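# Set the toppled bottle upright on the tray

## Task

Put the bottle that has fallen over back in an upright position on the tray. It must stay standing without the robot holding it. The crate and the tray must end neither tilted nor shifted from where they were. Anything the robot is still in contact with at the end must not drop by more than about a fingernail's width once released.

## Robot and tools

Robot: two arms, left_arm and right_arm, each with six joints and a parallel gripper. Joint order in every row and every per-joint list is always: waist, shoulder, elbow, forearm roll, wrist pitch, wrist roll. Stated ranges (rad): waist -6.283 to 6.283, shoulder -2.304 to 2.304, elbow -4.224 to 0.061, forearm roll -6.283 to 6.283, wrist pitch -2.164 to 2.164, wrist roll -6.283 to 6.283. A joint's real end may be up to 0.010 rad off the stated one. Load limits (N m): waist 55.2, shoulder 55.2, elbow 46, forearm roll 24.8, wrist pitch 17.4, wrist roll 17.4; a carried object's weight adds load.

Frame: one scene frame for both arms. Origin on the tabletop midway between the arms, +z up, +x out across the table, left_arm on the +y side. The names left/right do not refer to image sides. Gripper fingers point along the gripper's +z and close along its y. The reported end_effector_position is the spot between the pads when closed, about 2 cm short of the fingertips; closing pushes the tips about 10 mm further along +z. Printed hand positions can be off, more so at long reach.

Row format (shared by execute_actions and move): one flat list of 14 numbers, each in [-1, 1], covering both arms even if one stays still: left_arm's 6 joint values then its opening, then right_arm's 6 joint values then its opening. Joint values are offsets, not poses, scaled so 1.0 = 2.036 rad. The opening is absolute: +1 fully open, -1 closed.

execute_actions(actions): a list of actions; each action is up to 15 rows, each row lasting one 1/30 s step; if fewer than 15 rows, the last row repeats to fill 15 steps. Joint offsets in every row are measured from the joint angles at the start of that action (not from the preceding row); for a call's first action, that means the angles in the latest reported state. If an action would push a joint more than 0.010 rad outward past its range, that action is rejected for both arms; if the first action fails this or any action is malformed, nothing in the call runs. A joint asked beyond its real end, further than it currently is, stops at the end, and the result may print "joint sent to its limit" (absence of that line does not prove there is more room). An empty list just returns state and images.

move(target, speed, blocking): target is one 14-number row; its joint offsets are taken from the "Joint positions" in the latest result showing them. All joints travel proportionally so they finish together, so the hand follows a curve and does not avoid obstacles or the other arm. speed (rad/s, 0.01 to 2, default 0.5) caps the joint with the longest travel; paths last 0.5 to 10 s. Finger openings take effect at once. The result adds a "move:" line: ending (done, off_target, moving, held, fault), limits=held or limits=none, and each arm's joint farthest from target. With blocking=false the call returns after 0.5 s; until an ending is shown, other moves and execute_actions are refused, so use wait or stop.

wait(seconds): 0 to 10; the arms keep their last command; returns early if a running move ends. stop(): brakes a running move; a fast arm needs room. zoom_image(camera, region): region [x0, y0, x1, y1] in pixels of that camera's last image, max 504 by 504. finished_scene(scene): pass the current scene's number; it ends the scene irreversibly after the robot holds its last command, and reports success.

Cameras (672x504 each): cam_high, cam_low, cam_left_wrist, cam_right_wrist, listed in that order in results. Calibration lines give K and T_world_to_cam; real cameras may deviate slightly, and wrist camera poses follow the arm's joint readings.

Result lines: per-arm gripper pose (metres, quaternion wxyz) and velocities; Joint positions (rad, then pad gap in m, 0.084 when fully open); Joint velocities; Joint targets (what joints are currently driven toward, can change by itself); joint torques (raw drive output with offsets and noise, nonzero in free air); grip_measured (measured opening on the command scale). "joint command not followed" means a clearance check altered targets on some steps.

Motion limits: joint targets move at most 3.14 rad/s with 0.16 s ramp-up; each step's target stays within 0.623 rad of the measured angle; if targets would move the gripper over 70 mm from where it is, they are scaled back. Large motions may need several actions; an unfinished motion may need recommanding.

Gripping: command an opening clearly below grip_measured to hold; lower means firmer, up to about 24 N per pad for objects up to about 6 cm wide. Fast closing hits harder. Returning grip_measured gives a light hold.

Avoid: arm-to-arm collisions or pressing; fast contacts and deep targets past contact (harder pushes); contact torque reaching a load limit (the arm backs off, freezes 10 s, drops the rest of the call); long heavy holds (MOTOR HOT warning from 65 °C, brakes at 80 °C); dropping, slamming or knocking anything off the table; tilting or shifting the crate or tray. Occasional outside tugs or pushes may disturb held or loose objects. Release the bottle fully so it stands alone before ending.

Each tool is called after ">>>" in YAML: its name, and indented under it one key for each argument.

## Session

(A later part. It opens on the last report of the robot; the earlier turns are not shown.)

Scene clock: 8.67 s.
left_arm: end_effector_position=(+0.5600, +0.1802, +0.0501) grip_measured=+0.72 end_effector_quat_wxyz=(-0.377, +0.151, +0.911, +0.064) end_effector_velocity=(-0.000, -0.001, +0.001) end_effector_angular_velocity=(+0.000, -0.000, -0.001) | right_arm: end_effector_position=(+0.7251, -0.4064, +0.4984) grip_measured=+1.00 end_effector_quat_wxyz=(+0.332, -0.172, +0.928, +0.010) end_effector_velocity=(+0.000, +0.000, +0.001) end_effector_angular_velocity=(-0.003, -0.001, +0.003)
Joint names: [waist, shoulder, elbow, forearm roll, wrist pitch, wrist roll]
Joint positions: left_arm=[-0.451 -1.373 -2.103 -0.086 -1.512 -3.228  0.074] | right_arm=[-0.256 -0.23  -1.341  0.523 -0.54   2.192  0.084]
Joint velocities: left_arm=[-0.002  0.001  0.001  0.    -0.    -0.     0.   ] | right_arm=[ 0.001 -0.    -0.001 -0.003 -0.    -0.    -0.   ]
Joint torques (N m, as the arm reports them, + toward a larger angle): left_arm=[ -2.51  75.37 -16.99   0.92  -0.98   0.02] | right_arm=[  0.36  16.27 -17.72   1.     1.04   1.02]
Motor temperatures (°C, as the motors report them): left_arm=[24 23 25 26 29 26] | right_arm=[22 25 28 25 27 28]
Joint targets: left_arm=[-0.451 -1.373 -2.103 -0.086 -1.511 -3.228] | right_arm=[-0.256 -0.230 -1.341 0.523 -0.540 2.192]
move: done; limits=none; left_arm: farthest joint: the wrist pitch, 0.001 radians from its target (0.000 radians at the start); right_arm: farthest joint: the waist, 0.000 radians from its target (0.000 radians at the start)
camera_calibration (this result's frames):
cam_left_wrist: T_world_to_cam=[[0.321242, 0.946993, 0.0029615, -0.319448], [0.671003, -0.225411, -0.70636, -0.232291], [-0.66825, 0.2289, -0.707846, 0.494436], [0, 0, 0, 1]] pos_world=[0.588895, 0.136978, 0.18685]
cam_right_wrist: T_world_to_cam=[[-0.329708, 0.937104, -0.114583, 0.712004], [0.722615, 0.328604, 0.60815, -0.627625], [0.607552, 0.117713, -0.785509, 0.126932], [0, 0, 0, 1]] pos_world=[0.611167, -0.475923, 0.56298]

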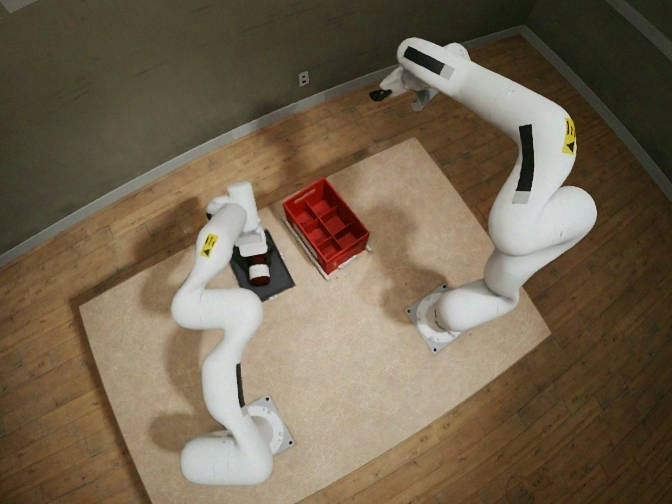

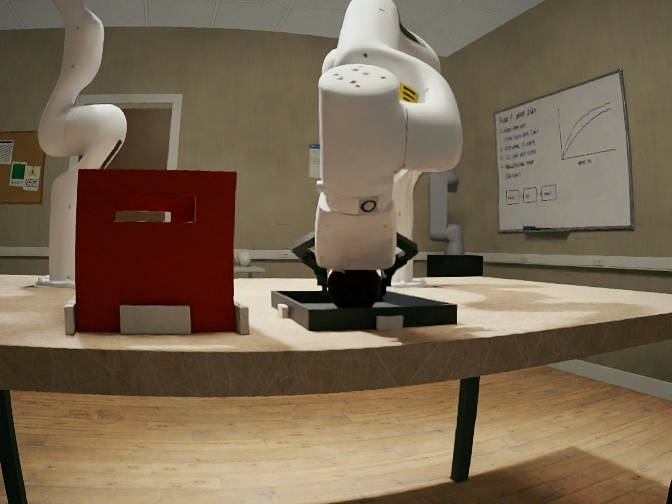

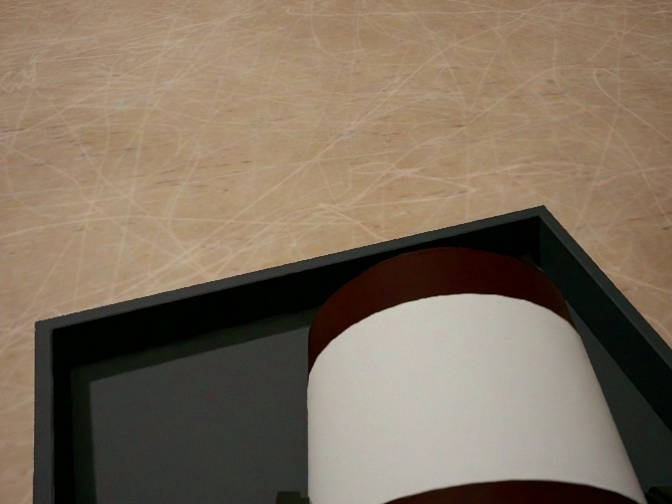

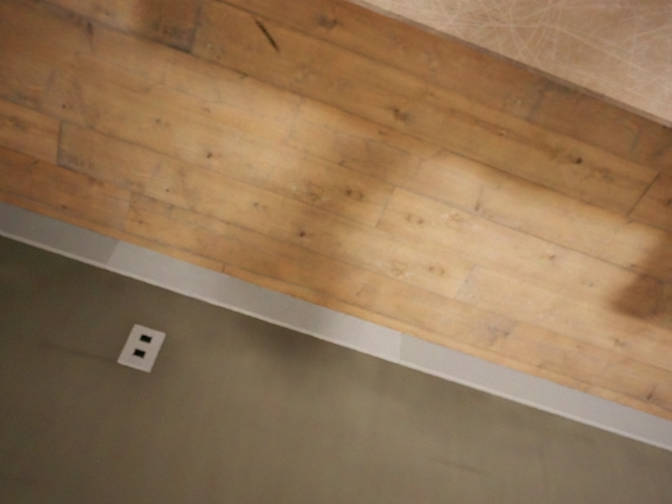

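>>> move:
  target: [0,0.05,0,0,-0.05,0,-0.4,0,0,0,0,0,0,1]
  speed: 0.1

>>> move:
  target: [0,0,0,0,0,1,-0.4,0,0,0,0,0,0,1]
  speed: 1

>>> move:
  target: [0,-0.02,0,0,0.02,0.543,-0.4,0,0,0,0,0,0,1]
  speed: 0.8

>>> move:
  target: [0,-0.008,0,0,0.008,0,-0.4,0,0,0,0,0,0,1]
  speed: 0.015

Scene clock: 10.40 s.
left_arm: end_effector_position=(+0.5691, +0.1757, +0.1297) grip_measured=+0.72 end_effector_quat_wxyz=(-0.378, +0.155, +0.911, +0.063) end_effector_velocity=(+0.001, -0.000, +0.003) end_effector_angular_velocity=(-0.001, -0.002, -0.001) | right_arm: end_effector_position=(+0.7251, -0.4064, +0.4984) grip_measured=+1.00 end_effector_quat_wxyz=(+0.332, -0.172, +0.928, +0.010) end_effector_velocity=(+0.000, +0.000, +0.001) end_effector_angular_velocity=(-0.000, -0.002, +0.001)
Joint names: [waist, shoulder, elbow, forearm roll, wrist pitch, wrist roll]
Joint positions: left_arm=[-0.451 -1.272 -2.103 -0.086 -1.613 -3.228  0.074] | right_arm=[-0.256 -0.23  -1.341  0.523 -0.54   2.192  0.084]
Joint velocities: left_arm=[-0.     0.003 -0.001  0.    -0.002  0.001  0.   ] | right_arm=[ 0.     0.    -0.001  0.001 -0.    -0.001 -0.   ]
Joint torques (N m, as the arm reports them, + toward a larger angle): left_arm=[ -0.78  78.26 -17.72   0.67  -1.95  -0.13] | right_arm=[ -2.02  18.93 -17.74   1.41   1.05   0.84]
Motor temperatures (°C, as the motors report them): left_arm=[24 23 25 26 29 26] | right_arm=[22 25 29 25 27 28]
Joint targets: left_arm=[-0.451 -1.272 -2.103 -0.086 -1.613 -3.228] | right_arm=[-0.256 -0.230 -1.341 0.523 -0.540 2.192]
move: done; limits=none; left_arm: farthest joint: the shoulder, 0.001 radians from its target (0.102 radians at the start); right_arm: farthest joint: the waist, 0.000 radians from its target (0.000 radians at the start)
camera_calibration (this result's frames):
cam_left_wrist: T_world_to_cam=[[0.327056, 0.945, -0.00321688, -0.320527], [0.667748, -0.233507, -0.706815, -0.179883], [-0.668691, 0.22902, -0.707391, 0.558022], [0, 0, 0, 1]] pos_world=[0.598091, 0.133096, 0.266564]
cam_right_wrist: T_world_to_cam=[[-0.329708, 0.937104, -0.114583, 0.712004], [0.722615, 0.328603, 0.60815, -0.627625], [0.607552, 0.117713, -0.785509, 0.126932], [0, 0, 0, 1]] pos_world=[0.611167, -0.475923, 0.56298]

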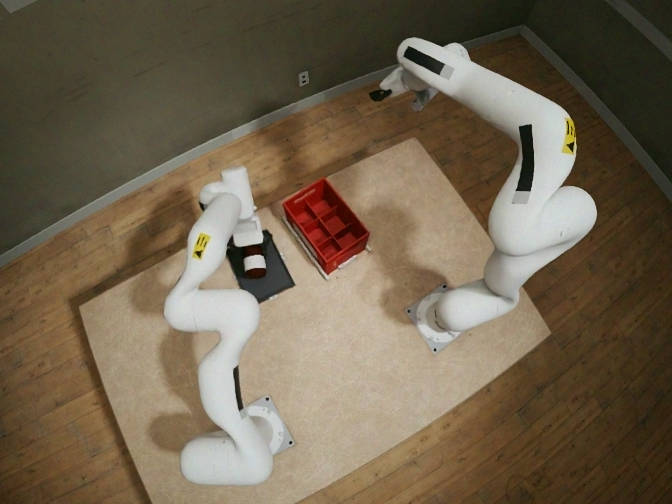

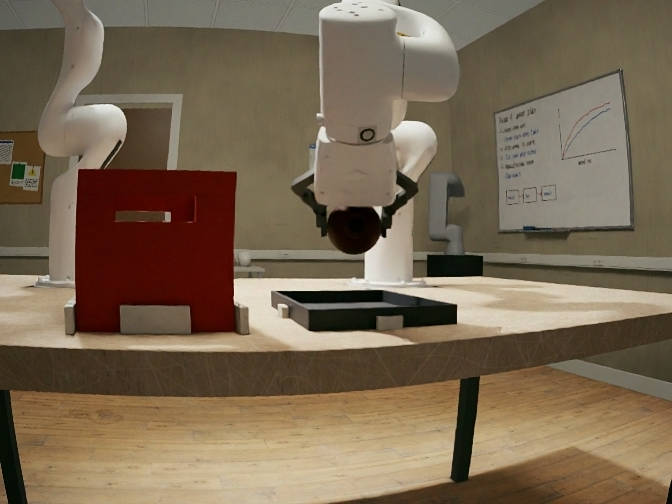

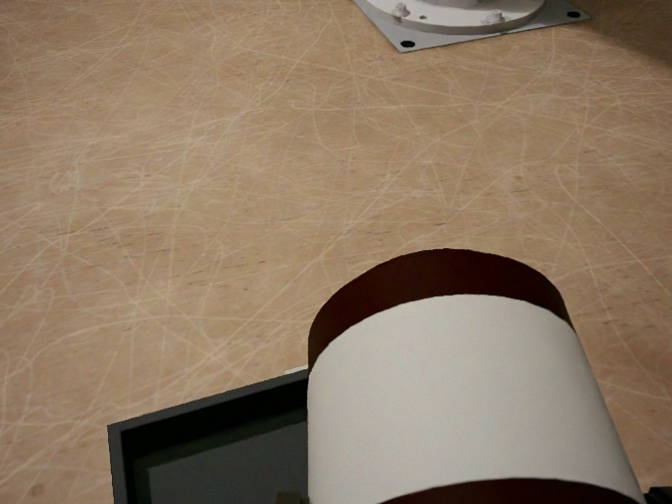

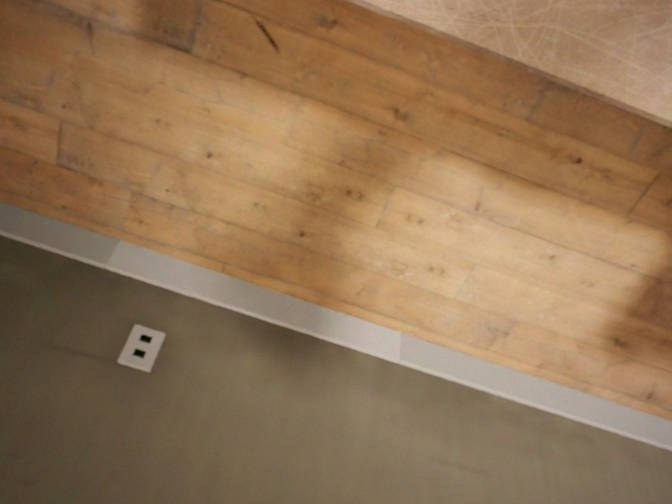

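Scene clock: 13.20 s.
left_arm: end_effector_position=(+0.5691, +0.1757, +0.1297) grip_measured=+0.72 end_effector_quat_wxyz=(-0.252, +0.856, +0.346, -0.288) end_effector_velocity=(+0.001, +0.001, -0.001) end_effector_angular_velocity=(-0.002, +0.001, +0.000) | right_arm: end_effector_position=(+0.7251, -0.4064, +0.4984) grip_measured=+1.00 end_effector_quat_wxyz=(+0.332, -0.172, +0.928, +0.010) end_effector_velocity=(+0.000, -0.000, +0.001) end_effector_angular_velocity=(-0.001, -0.001, +0.000)
Joint names: [waist, shoulder, elbow, forearm roll, wrist pitch, wrist roll]
Joint positions: left_arm=[-0.451 -1.272 -2.103 -0.086 -1.613 -1.192  0.074] | right_arm=[-0.256 -0.23  -1.341  0.523 -0.54   2.192  0.084]
Joint velocities: left_arm=[ 0.002 -0.001 -0.001 -0.     0.     0.003 -0.   ] | right_arm=[-0.     0.    -0.002 -0.001 -0.     0.     0.   ]
Joint torques (N m, as the arm reports them, + toward a larger angle): left_arm=[ -1.82  78.58 -18.42   1.58  -1.72  -0.15] | right_arm=[ -1.43  19.28 -17.99   1.59   0.91   0.92]
Motor temperatures (°C, as the motors report them): left_arm=[24 23 25 26 29 26] | right_arm=[22 25 29 25 27 28]
Joint targets: left_arm=[-0.451 -1.272 -2.103 -0.086 -1.613 -1.192] | right_arm=[-0.256 -0.230 -1.341 0.523 -0.540 2.192]
move: done; limits=none; left_arm: farthest joint: the waist, 0.000 radians from its target (0.000 radians at the start); right_arm: farthest joint: the waist, 0.000 radians from its target (0.000 radians at the start)
camera_calibration (this result's frames):
cam_left_wrist: T_world_to_cam=[[0.447763, -0.631257, -0.633264, -0.030543], [-0.592155, -0.740008, 0.318967, 0.493163], [-0.66997, 0.232169, -0.705151, 0.557906], [0, 0, 0, 1]] pos_world=[0.679486, 0.216136, 0.216763]
cam_right_wrist: T_world_to_cam=[[-0.329708, 0.937104, -0.114583, 0.712004], [0.722615, 0.328603, 0.608151, -0.627625], [0.607553, 0.117713, -0.785509, 0.126932], [0, 0, 0, 1]] pos_world=[0.611167, -0.475923, 0.56298]

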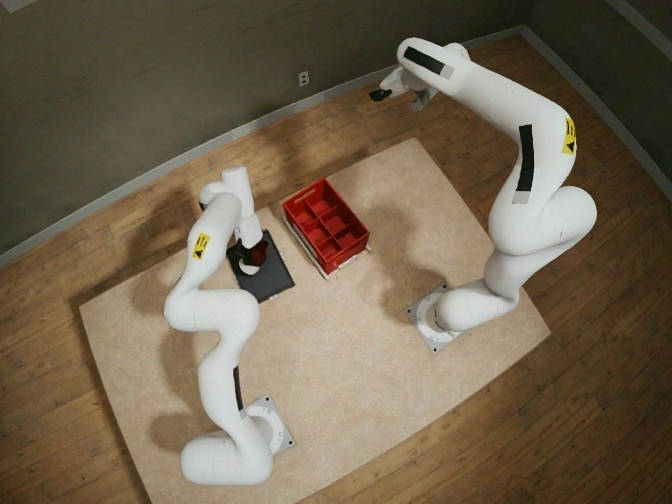

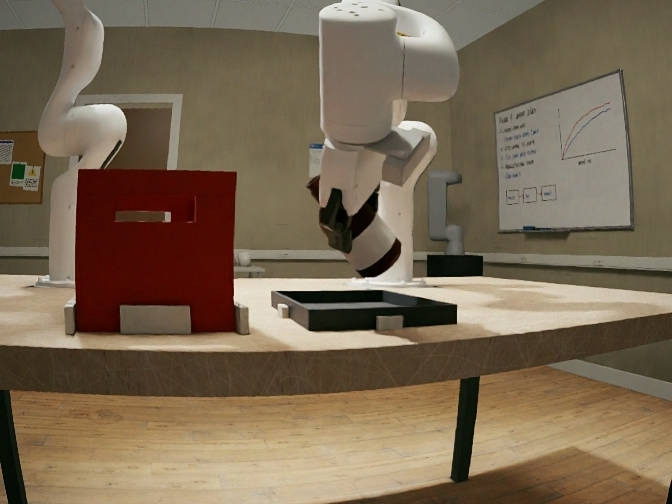

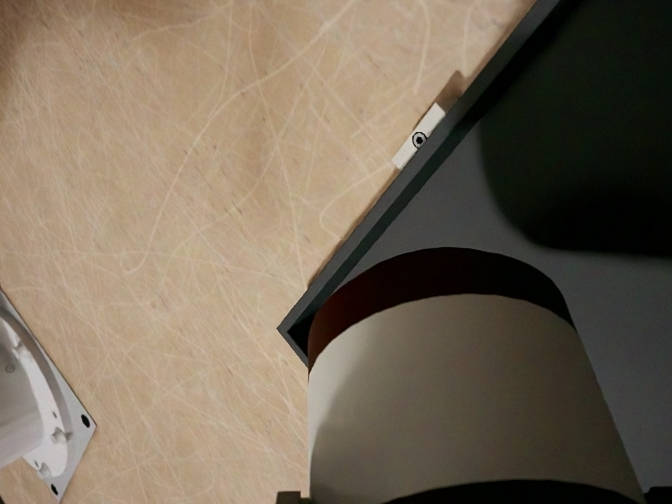

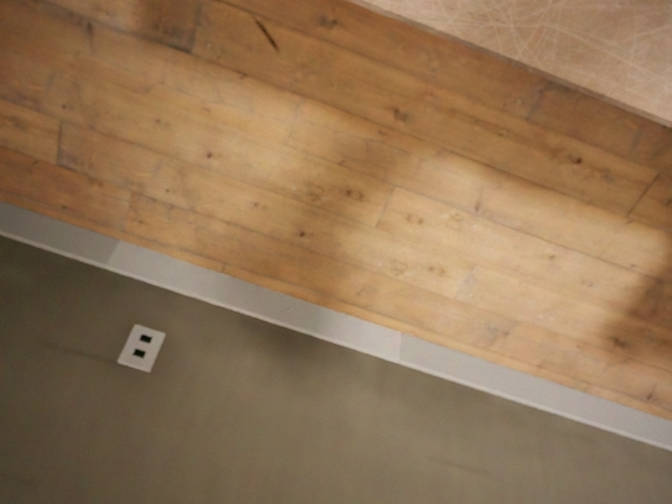

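Scene clock: 15.30 s.
left_arm: end_effector_position=(+0.5663, +0.1771, +0.0976) grip_measured=+0.72 end_effector_quat_wxyz=(-0.064, +0.911, -0.153, -0.377) end_effector_velocity=(-0.000, +0.000, -0.000) end_effector_angular_velocity=(-0.002, +0.001, -0.002) | right_arm: end_effector_position=(+0.7251, -0.4064, +0.4984) grip_measured=+1.00 end_effector_quat_wxyz=(+0.332, -0.172, +0.928, +0.010) end_effector_velocity=(-0.000, -0.000, -0.000) end_effector_angular_velocity=(-0.000, +0.001, +0.001)
Joint names: [waist, shoulder, elbow, forearm roll, wrist pitch, wrist roll]
Joint positions: left_arm=[-0.451 -1.313 -2.103 -0.086 -1.572 -0.087  0.074] | right_arm=[-0.256 -0.23  -1.341  0.523 -0.54   2.192  0.084]
Joint velocities: left_arm=[ 0.    -0.     0.001  0.     0.     0.003 -0.   ] | right_arm=[-0.    -0.     0.     0.    -0.001 -0.001 -0.   ]
Joint torques (N m, as the arm reports them, + toward a larger angle): left_arm=[  0.68  77.74 -16.77   0.57  -1.62  -0.34] | right_arm=[ -1.97  17.86 -18.05   1.52   0.96   1.  ]
Motor temperatures (°C, as the motors report them): left_arm=[24 23 25 26 29 26] | right_arm=[22 25 29 25 27 28]
Joint targets: left_arm=[-0.451 -1.313 -2.103 -0.086 -1.572 -0.087] | right_arm=[-0.256 -0.230 -1.341 0.523 -0.540 2.192]
move: done; limits=none; left_arm: farthest joint: the waist, 0.000 radians from its target (0.000 radians at the start); right_arm: farthest joint: the waist, 0.000 radians from its target (0.000 radians at the start)
camera_calibration (this result's frames):
cam_left_wrist: T_world_to_cam=[[-0.326951, -0.945036, -0.00314237, 0.384066], [-0.668285, 0.228851, 0.70783, 0.336311], [-0.668205, 0.233526, -0.706376, 0.531987], [0, 0, 0, 1]] pos_world=[0.705799, 0.161758, 0.138939]
cam_right_wrist: T_world_to_cam=[[-0.329708, 0.937104, -0.114583, 0.712004], [0.722615, 0.328603, 0.608151, -0.627625], [0.607553, 0.117713, -0.785509, 0.126932], [0, 0, 0, 1]] pos_world=[0.611166, -0.475923, 0.56298]

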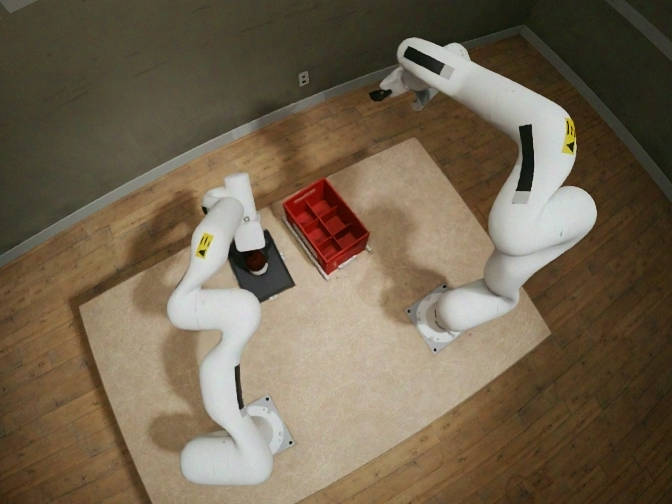

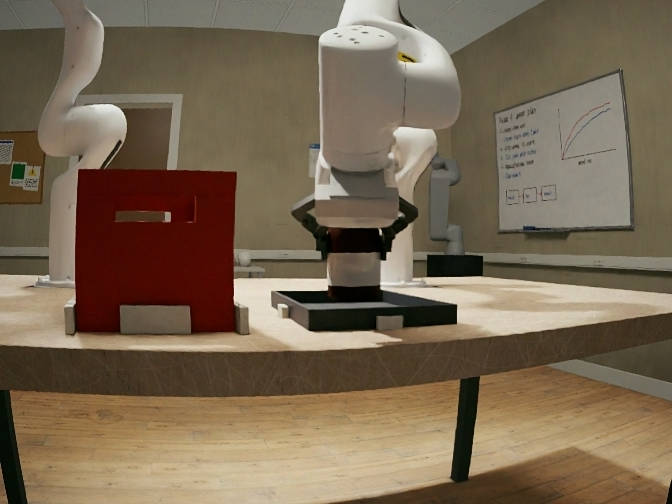

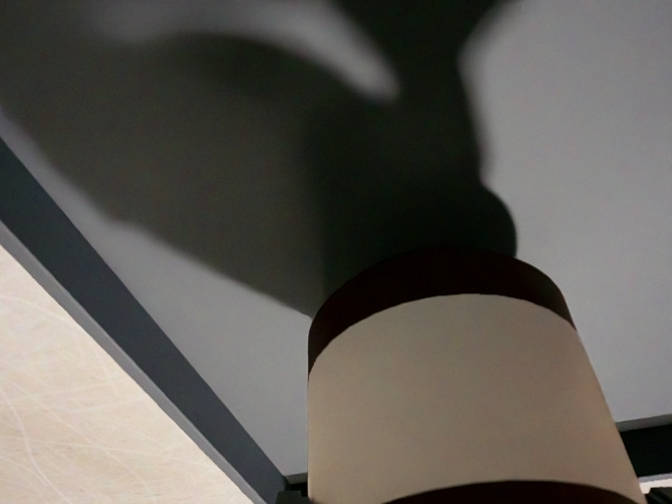

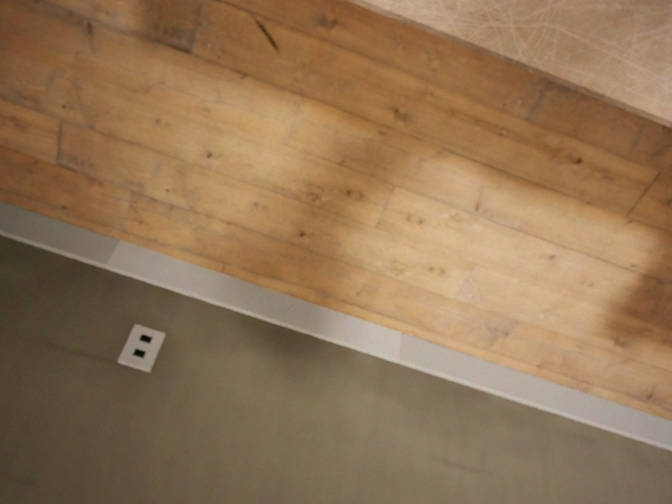

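Scene clock: 16.60 s.
left_arm: end_effector_position=(+0.5649, +0.1778, +0.0850) grip_measured=+0.72 end_effector_quat_wxyz=(-0.064, +0.911, -0.152, -0.377) end_effector_velocity=(+0.001, +0.000, -0.001) end_effector_angular_velocity=(+0.000, -0.002, +0.002) | right_arm: end_effector_position=(+0.7251, -0.4064, +0.4984) grip_measured=+1.00 end_effector_quat_wxyz=(+0.332, -0.172, +0.928, +0.010) end_effector_velocity=(+0.000, -0.000, +0.000) end_effector_angular_velocity=(-0.001, -0.000, +0.001)
Joint names: [waist, shoulder, elbow, forearm roll, wrist pitch, wrist roll]
Joint positions: left_arm=[-0.451 -1.329 -2.103 -0.086 -1.556 -0.087  0.074] | right_arm=[-0.256 -0.23  -1.341  0.523 -0.54   2.192  0.084]
Joint velocities: left_arm=[ 0.001 -0.002 -0.001  0.     0.002 -0.001 -0.   ] | right_arm=[-0.    -0.    -0.    -0.001  0.    -0.001 -0.   ]
Joint torques (N m, as the arm reports them, + toward a larger angle): left_arm=[  0.33  77.69 -17.43   0.57  -1.56  -0.22] | right_arm=[ -2.1   17.35 -17.36   1.41   1.03   1.21]
Motor temperatures (°C, as the motors report them): left_arm=[24 23 25 26 29 26] | right_arm=[22 25 29 25 27 28]
Joint targets: left_arm=[-0.451 -1.329 -2.103 -0.086 -1.556 -0.087] | right_arm=[-0.256 -0.230 -1.341 0.523 -0.540 2.192]
move: done; limits=none; left_arm: farthest joint: the shoulder, 0.001 radians from its target (0.017 radians at the start); right_arm: farthest joint: the waist, 0.000 radians from its target (0.000 radians at the start)
camera_calibration (this result's frames):
cam_left_wrist: T_world_to_cam=[[-0.326027, -0.945351, -0.00412622, 0.38384], [-0.668764, 0.22755, 0.707797, 0.344637], [-0.668178, 0.23352, -0.706404, 0.521925], [0, 0, 0, 1]] pos_world=[0.704362, 0.162562, 0.126341]
cam_right_wrist: T_world_to_cam=[[-0.329708, 0.937104, -0.114583, 0.712004], [0.722615, 0.328603, 0.60815, -0.627625], [0.607552, 0.117713, -0.785509, 0.126932], [0, 0, 0, 1]] pos_world=[0.611166, -0.475923, 0.56298]

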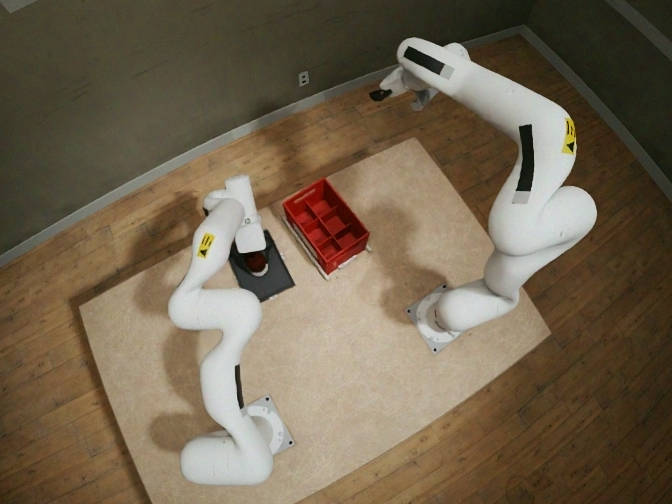

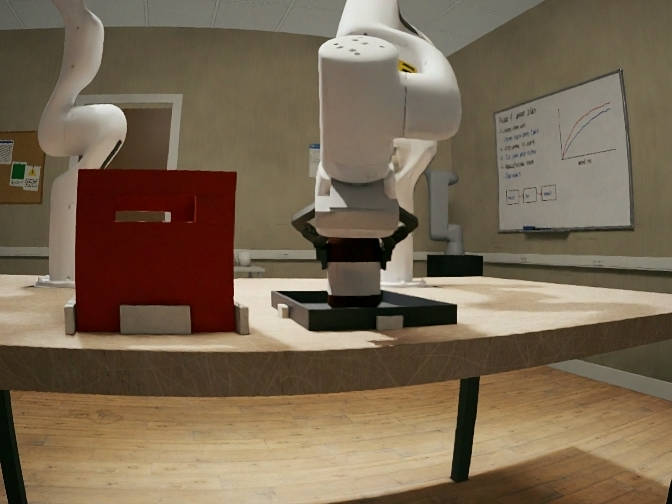

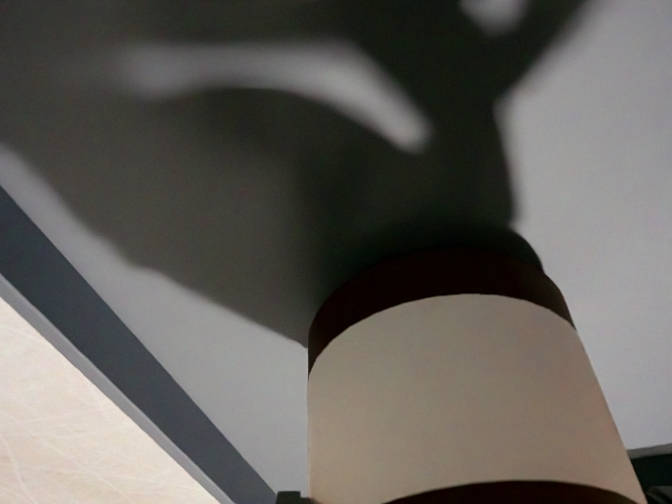

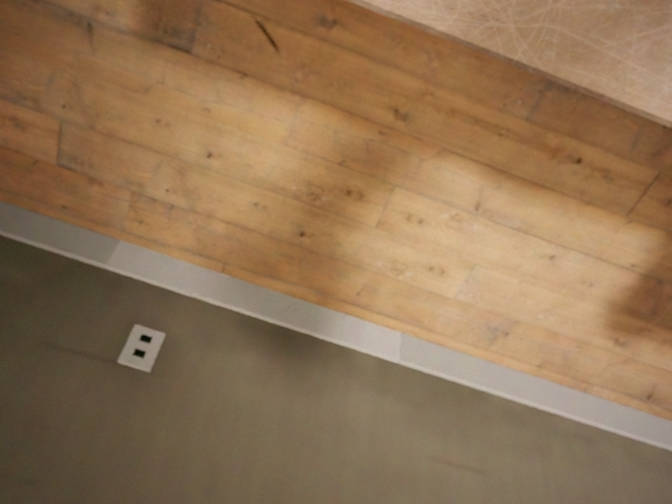

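About 3 mm left.

>>> move:
  target: [0,-0.002,0,0,0.002,0,-0.4,0,0,0,0,0,0,1]
  speed: 0.01

>>> move:
  target: [0,0,0,0,0,0,1,0,0,0,0,0,0,1]

>>> move:
  target: [0,0.08,0,0,0,0,1,0,0,0,0,0,0,1]
  speed: 0.15

Scene clock: 17.47 s.
left_arm: end_effector_position=(+0.5645, +0.1780, +0.0819) grip_measured=+0.72 end_effector_quat_wxyz=(-0.064, +0.911, -0.152, -0.377) end_effector_velocity=(+0.001, -0.000, +0.000) end_effector_angular_velocity=(-0.001, -0.002, +0.000) | right_arm: end_effector_position=(+0.7251, -0.4064, +0.4984) grip_measured=+1.00 end_effector_quat_wxyz=(+0.332, -0.172, +0.928, +0.010) end_effector_velocity=(+0.000, -0.000, +0.000) end_effector_angular_velocity=(-0.000, -0.001, -0.000)
Joint names: [waist, shoulder, elbow, forearm roll, wrist pitch, wrist roll]
Joint positions: left_arm=[-0.451 -1.333 -2.103 -0.086 -1.552 -0.087  0.074] | right_arm=[-0.256 -0.23  -1.341  0.523 -0.54   2.192  0.084]
Joint velocities: left_arm=[ 0.     0.    -0.001 -0.     0.001  0.    -0.   ] | right_arm=[ 0.    -0.    -0.001 -0.     0.001  0.    -0.   ]
Joint torques (N m, as the arm reports them, + toward a larger angle): left_arm=[ -0.99  77.57 -18.23   0.44  -1.68  -0.05] | right_arm=[ -1.58  17.67 -17.43   1.39   1.19   1.03]
Motor temperatures (°C, as the motors report them): left_arm=[24 23 25 26 29 26] | right_arm=[22 25 29 25 27 28]
Joint targets: left_arm=[-0.451 -1.333 -2.103 -0.086 -1.552 -0.087] | right_arm=[-0.256 -0.230 -1.341 0.523 -0.540 2.192]
move: done; limits=none; left_arm: farthest joint: the waist, 0.000 radians from its target (0.000 radians at the start); right_arm: farthest joint: the waist, 0.000 radians from its target (0.000 radians at the start)
camera_calibration (this result's frames):
cam_left_wrist: T_world_to_cam=[[-0.325801, -0.945428, -0.00437177, 0.383788], [-0.668877, 0.227227, 0.707793, 0.346663], [-0.668174, 0.233524, -0.706406, 0.519422], [0, 0, 0, 1]] pos_world=[0.703978, 0.162775, 0.123236]
cam_right_wrist: T_world_to_cam=[[-0.329708, 0.937104, -0.114583, 0.712004], [0.722615, 0.328603, 0.60815, -0.627625], [0.607552, 0.117713, -0.785509, 0.126932], [0, 0, 0, 1]] pos_world=[0.611166, -0.475923, 0.56298]

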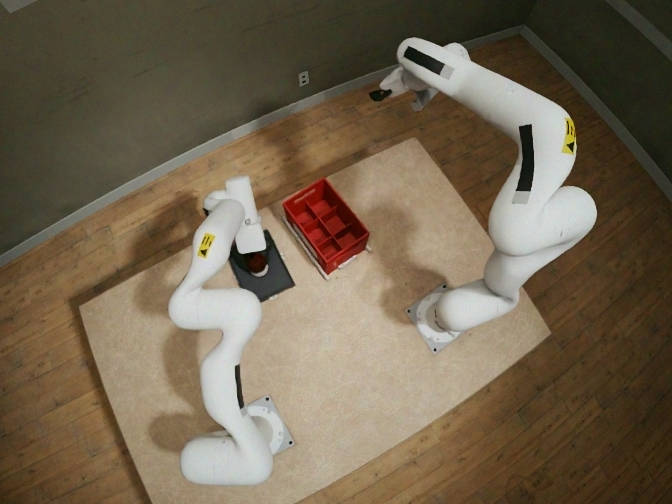

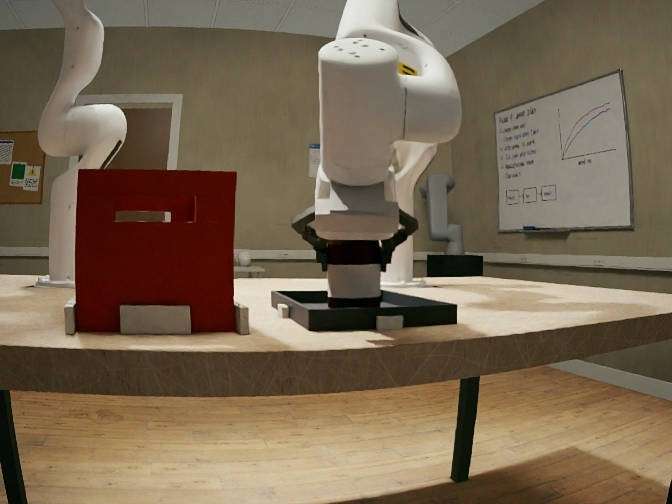

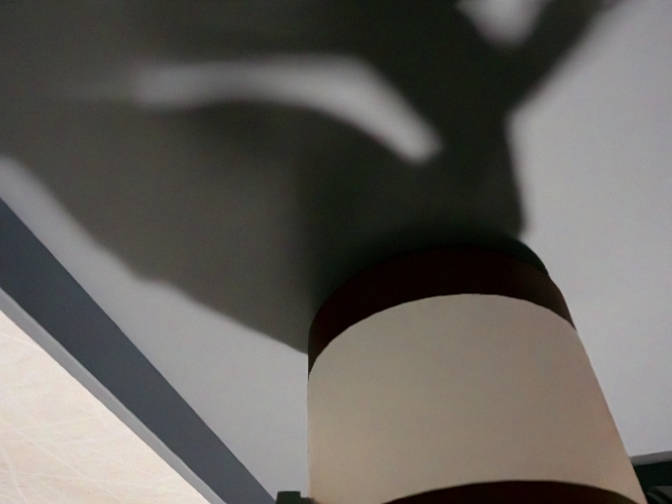

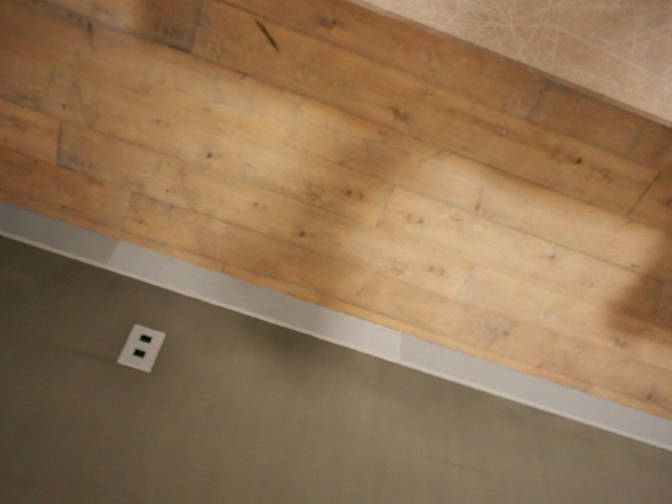

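Scene clock: 17.97 s.
left_arm: end_effector_position=(+0.5645, +0.1780, +0.0819) grip_measured=+1.00 end_effector_quat_wxyz=(-0.064, +0.911, -0.152, -0.377) end_effector_velocity=(+0.000, +0.000, -0.001) end_effector_angular_velocity=(-0.000, +0.000, -0.001) | right_arm: end_effector_position=(+0.7251, -0.4064, +0.4984) grip_measured=+1.00 end_effector_quat_wxyz=(+0.332, -0.172, +0.928, +0.010) end_effector_velocity=(-0.000, +0.000, -0.001) end_effector_angular_velocity=(+0.001, +0.001, +0.001)
Joint names: [waist, shoulder, elbow, forearm roll, wrist pitch, wrist roll]
Joint positions: left_arm=[-0.451 -1.333 -2.103 -0.086 -1.552 -0.087  0.084] | right_arm=[-0.256 -0.23  -1.341  0.523 -0.54   2.192  0.084]
Joint velocities: left_arm=[-0.    -0.001 -0.001  0.     0.     0.001  0.   ] | right_arm=[ 0.    -0.     0.001  0.001 -0.    -0.001  0.   ]
Joint torques (N m, as the arm reports them, + toward a larger angle): left_arm=[ -0.22  78.19 -18.04   0.89  -1.21  -0.16] | right_arm=[ -3.5   18.17 -18.27   1.35   0.9    1.  ]
Motor temperatures (°C, as the motors report them): left_arm=[24 23 25 26 29 26] | right_arm=[22 25 29 25 27 28]
Joint targets: left_arm=[-0.451 -1.333 -2.103 -0.086 -1.552 -0.087] | right_arm=[-0.256 -0.230 -1.341 0.523 -0.540 2.192]
move: done; limits=none; left_arm: farthest joint: the waist, 0.000 radians from its target (0.000 radians at the start); right_arm: farthest joint: the waist, 0.000 radians from its target (0.000 radians at the start)
camera_calibration (this result's frames):
cam_left_wrist: T_world_to_cam=[[-0.325805, -0.945427, -0.00436946, 0.383788], [-0.668854, 0.227223, 0.707816, 0.346625], [-0.668196, 0.233532, -0.706383, 0.519457], [0, 0, 0, 1]] pos_world=[0.70398, 0.162773, 0.123266]
cam_right_wrist: T_world_to_cam=[[-0.329708, 0.937104, -0.114583, 0.712004], [0.722615, 0.328603, 0.60815, -0.627625], [0.607552, 0.117713, -0.785509, 0.126933], [0, 0, 0, 1]] pos_world=[0.611167, -0.475923, 0.56298]

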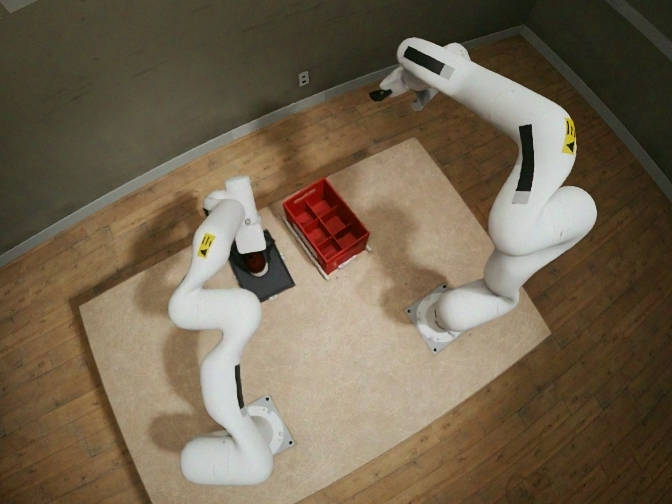

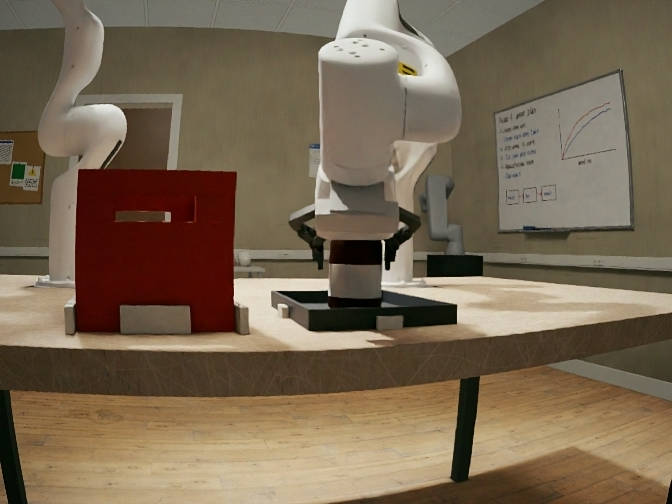

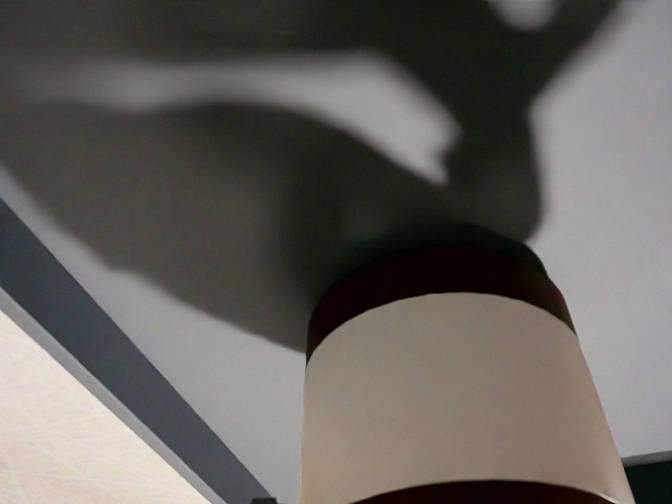

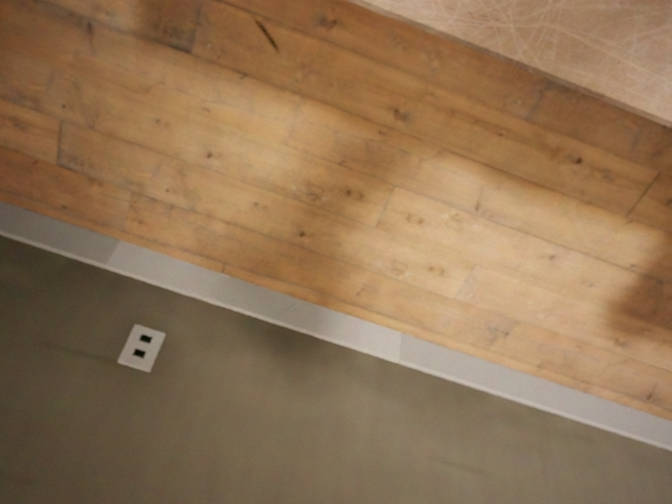

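Scene clock: 19.47 s.
left_arm: end_effector_position=(+0.5982, +0.1615, +0.1844) grip_measured=+1.00 end_effector_quat_wxyz=(-0.042, +0.938, -0.160, -0.304) end_effector_velocity=(+0.001, -0.000, +0.003) end_effector_angular_velocity=(-0.002, -0.004, -0.000) | right_arm: end_effector_position=(+0.7251, -0.4064, +0.4984) grip_measured=+1.00 end_effector_quat_wxyz=(+0.332, -0.172, +0.928, +0.010) end_effector_velocity=(+0.000, +0.000, +0.001) end_effector_angular_velocity=(-0.001, -0.001, +0.000)
Joint names: [waist, shoulder, elbow, forearm roll, wrist pitch, wrist roll]
Joint positions: left_arm=[-0.451 -1.17  -2.103 -0.086 -1.552 -0.087  0.084] | right_arm=[-0.256 -0.23  -1.341  0.523 -0.54   2.192  0.084]
Joint velocities: left_arm=[ 0.     0.005 -0.     0.    -0.    -0.     0.   ] | right_arm=[ 0.    -0.    -0.001 -0.001  0.     0.001 -0.   ]
Joint torques (N m, as the arm reports them, + toward a larger angle): left_arm=[ -1.    78.01 -18.32   0.16  -0.95  -0.01] | right_arm=[ -1.54  16.12 -17.67   0.65   0.97   0.93]
Motor temperatures (°C, as the motors report them): left_arm=[24 23 25 26 29 26] | right_arm=[22 25 29 25 27 28]
Joint targets: left_arm=[-0.451 -1.170 -2.103 -0.086 -1.552 -0.087] | right_arm=[-0.256 -0.230 -1.341 0.523 -0.540 2.192]
move: done; limits=none; left_arm: farthest joint: the waist, 0.000 radians from its target (0.000 radians at the start); right_arm: farthest joint: the waist, 0.000 radians from its target (0.000 radians at the start)
camera_calibration (this result's frames):
cam_left_wrist: T_world_to_cam=[[-0.326614, -0.94503, 0.0155305, 0.376378], [-0.763227, 0.273402, 0.585436, 0.371914], [-0.557501, 0.179358, -0.81057, 0.579938], [0, 0, 0, 1]] pos_world=[0.730101, 0.14999, 0.246503]
cam_right_wrist: T_world_to_cam=[[-0.329708, 0.937104, -0.114583, 0.712004], [0.722616, 0.328603, 0.60815, -0.627625], [0.607552, 0.117713, -0.785509, 0.126933], [0, 0, 0, 1]] pos_world=[0.611167, -0.475923, 0.56298]

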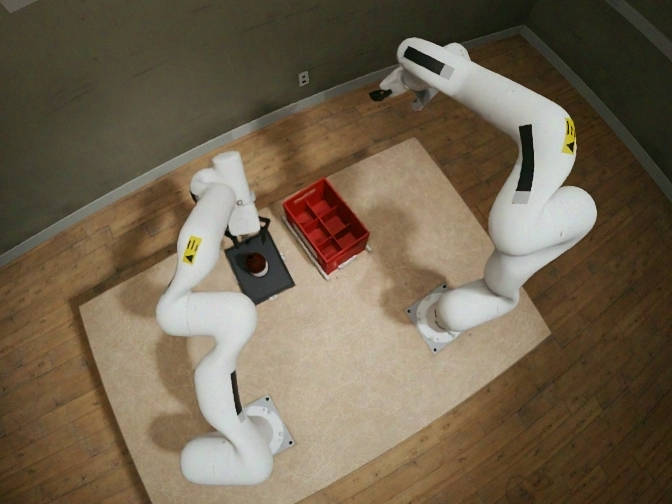

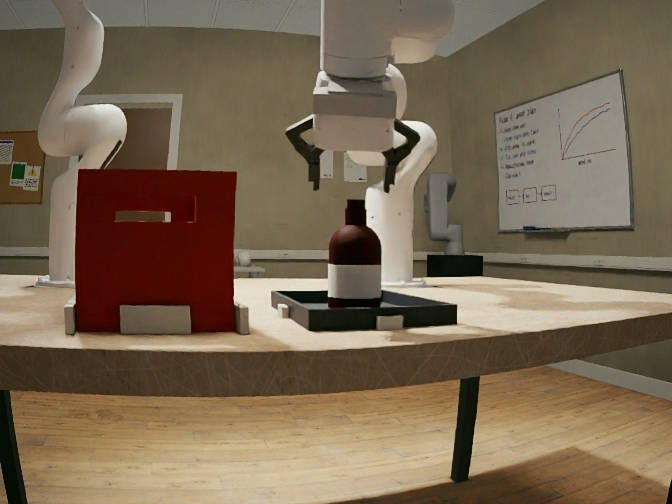

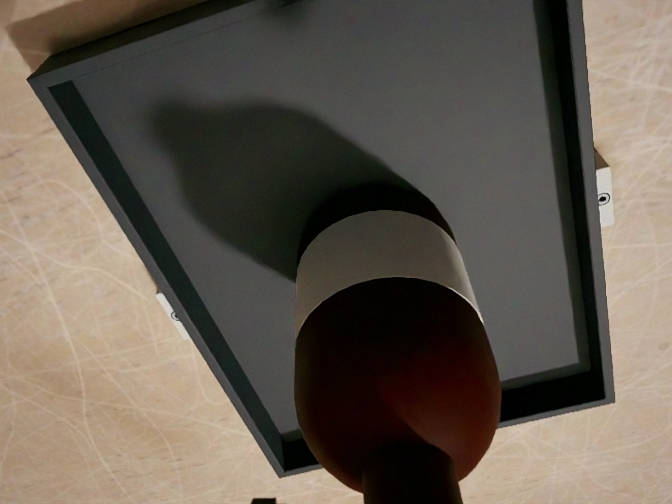

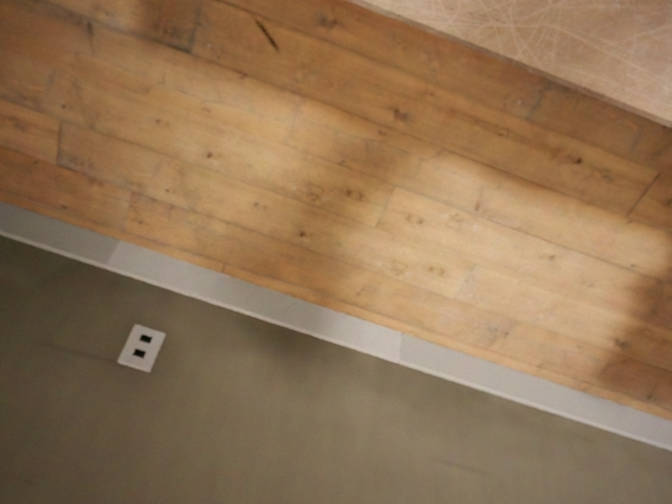

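>>> finished_scene:
  scene: 2

The scene is finished: the task was done.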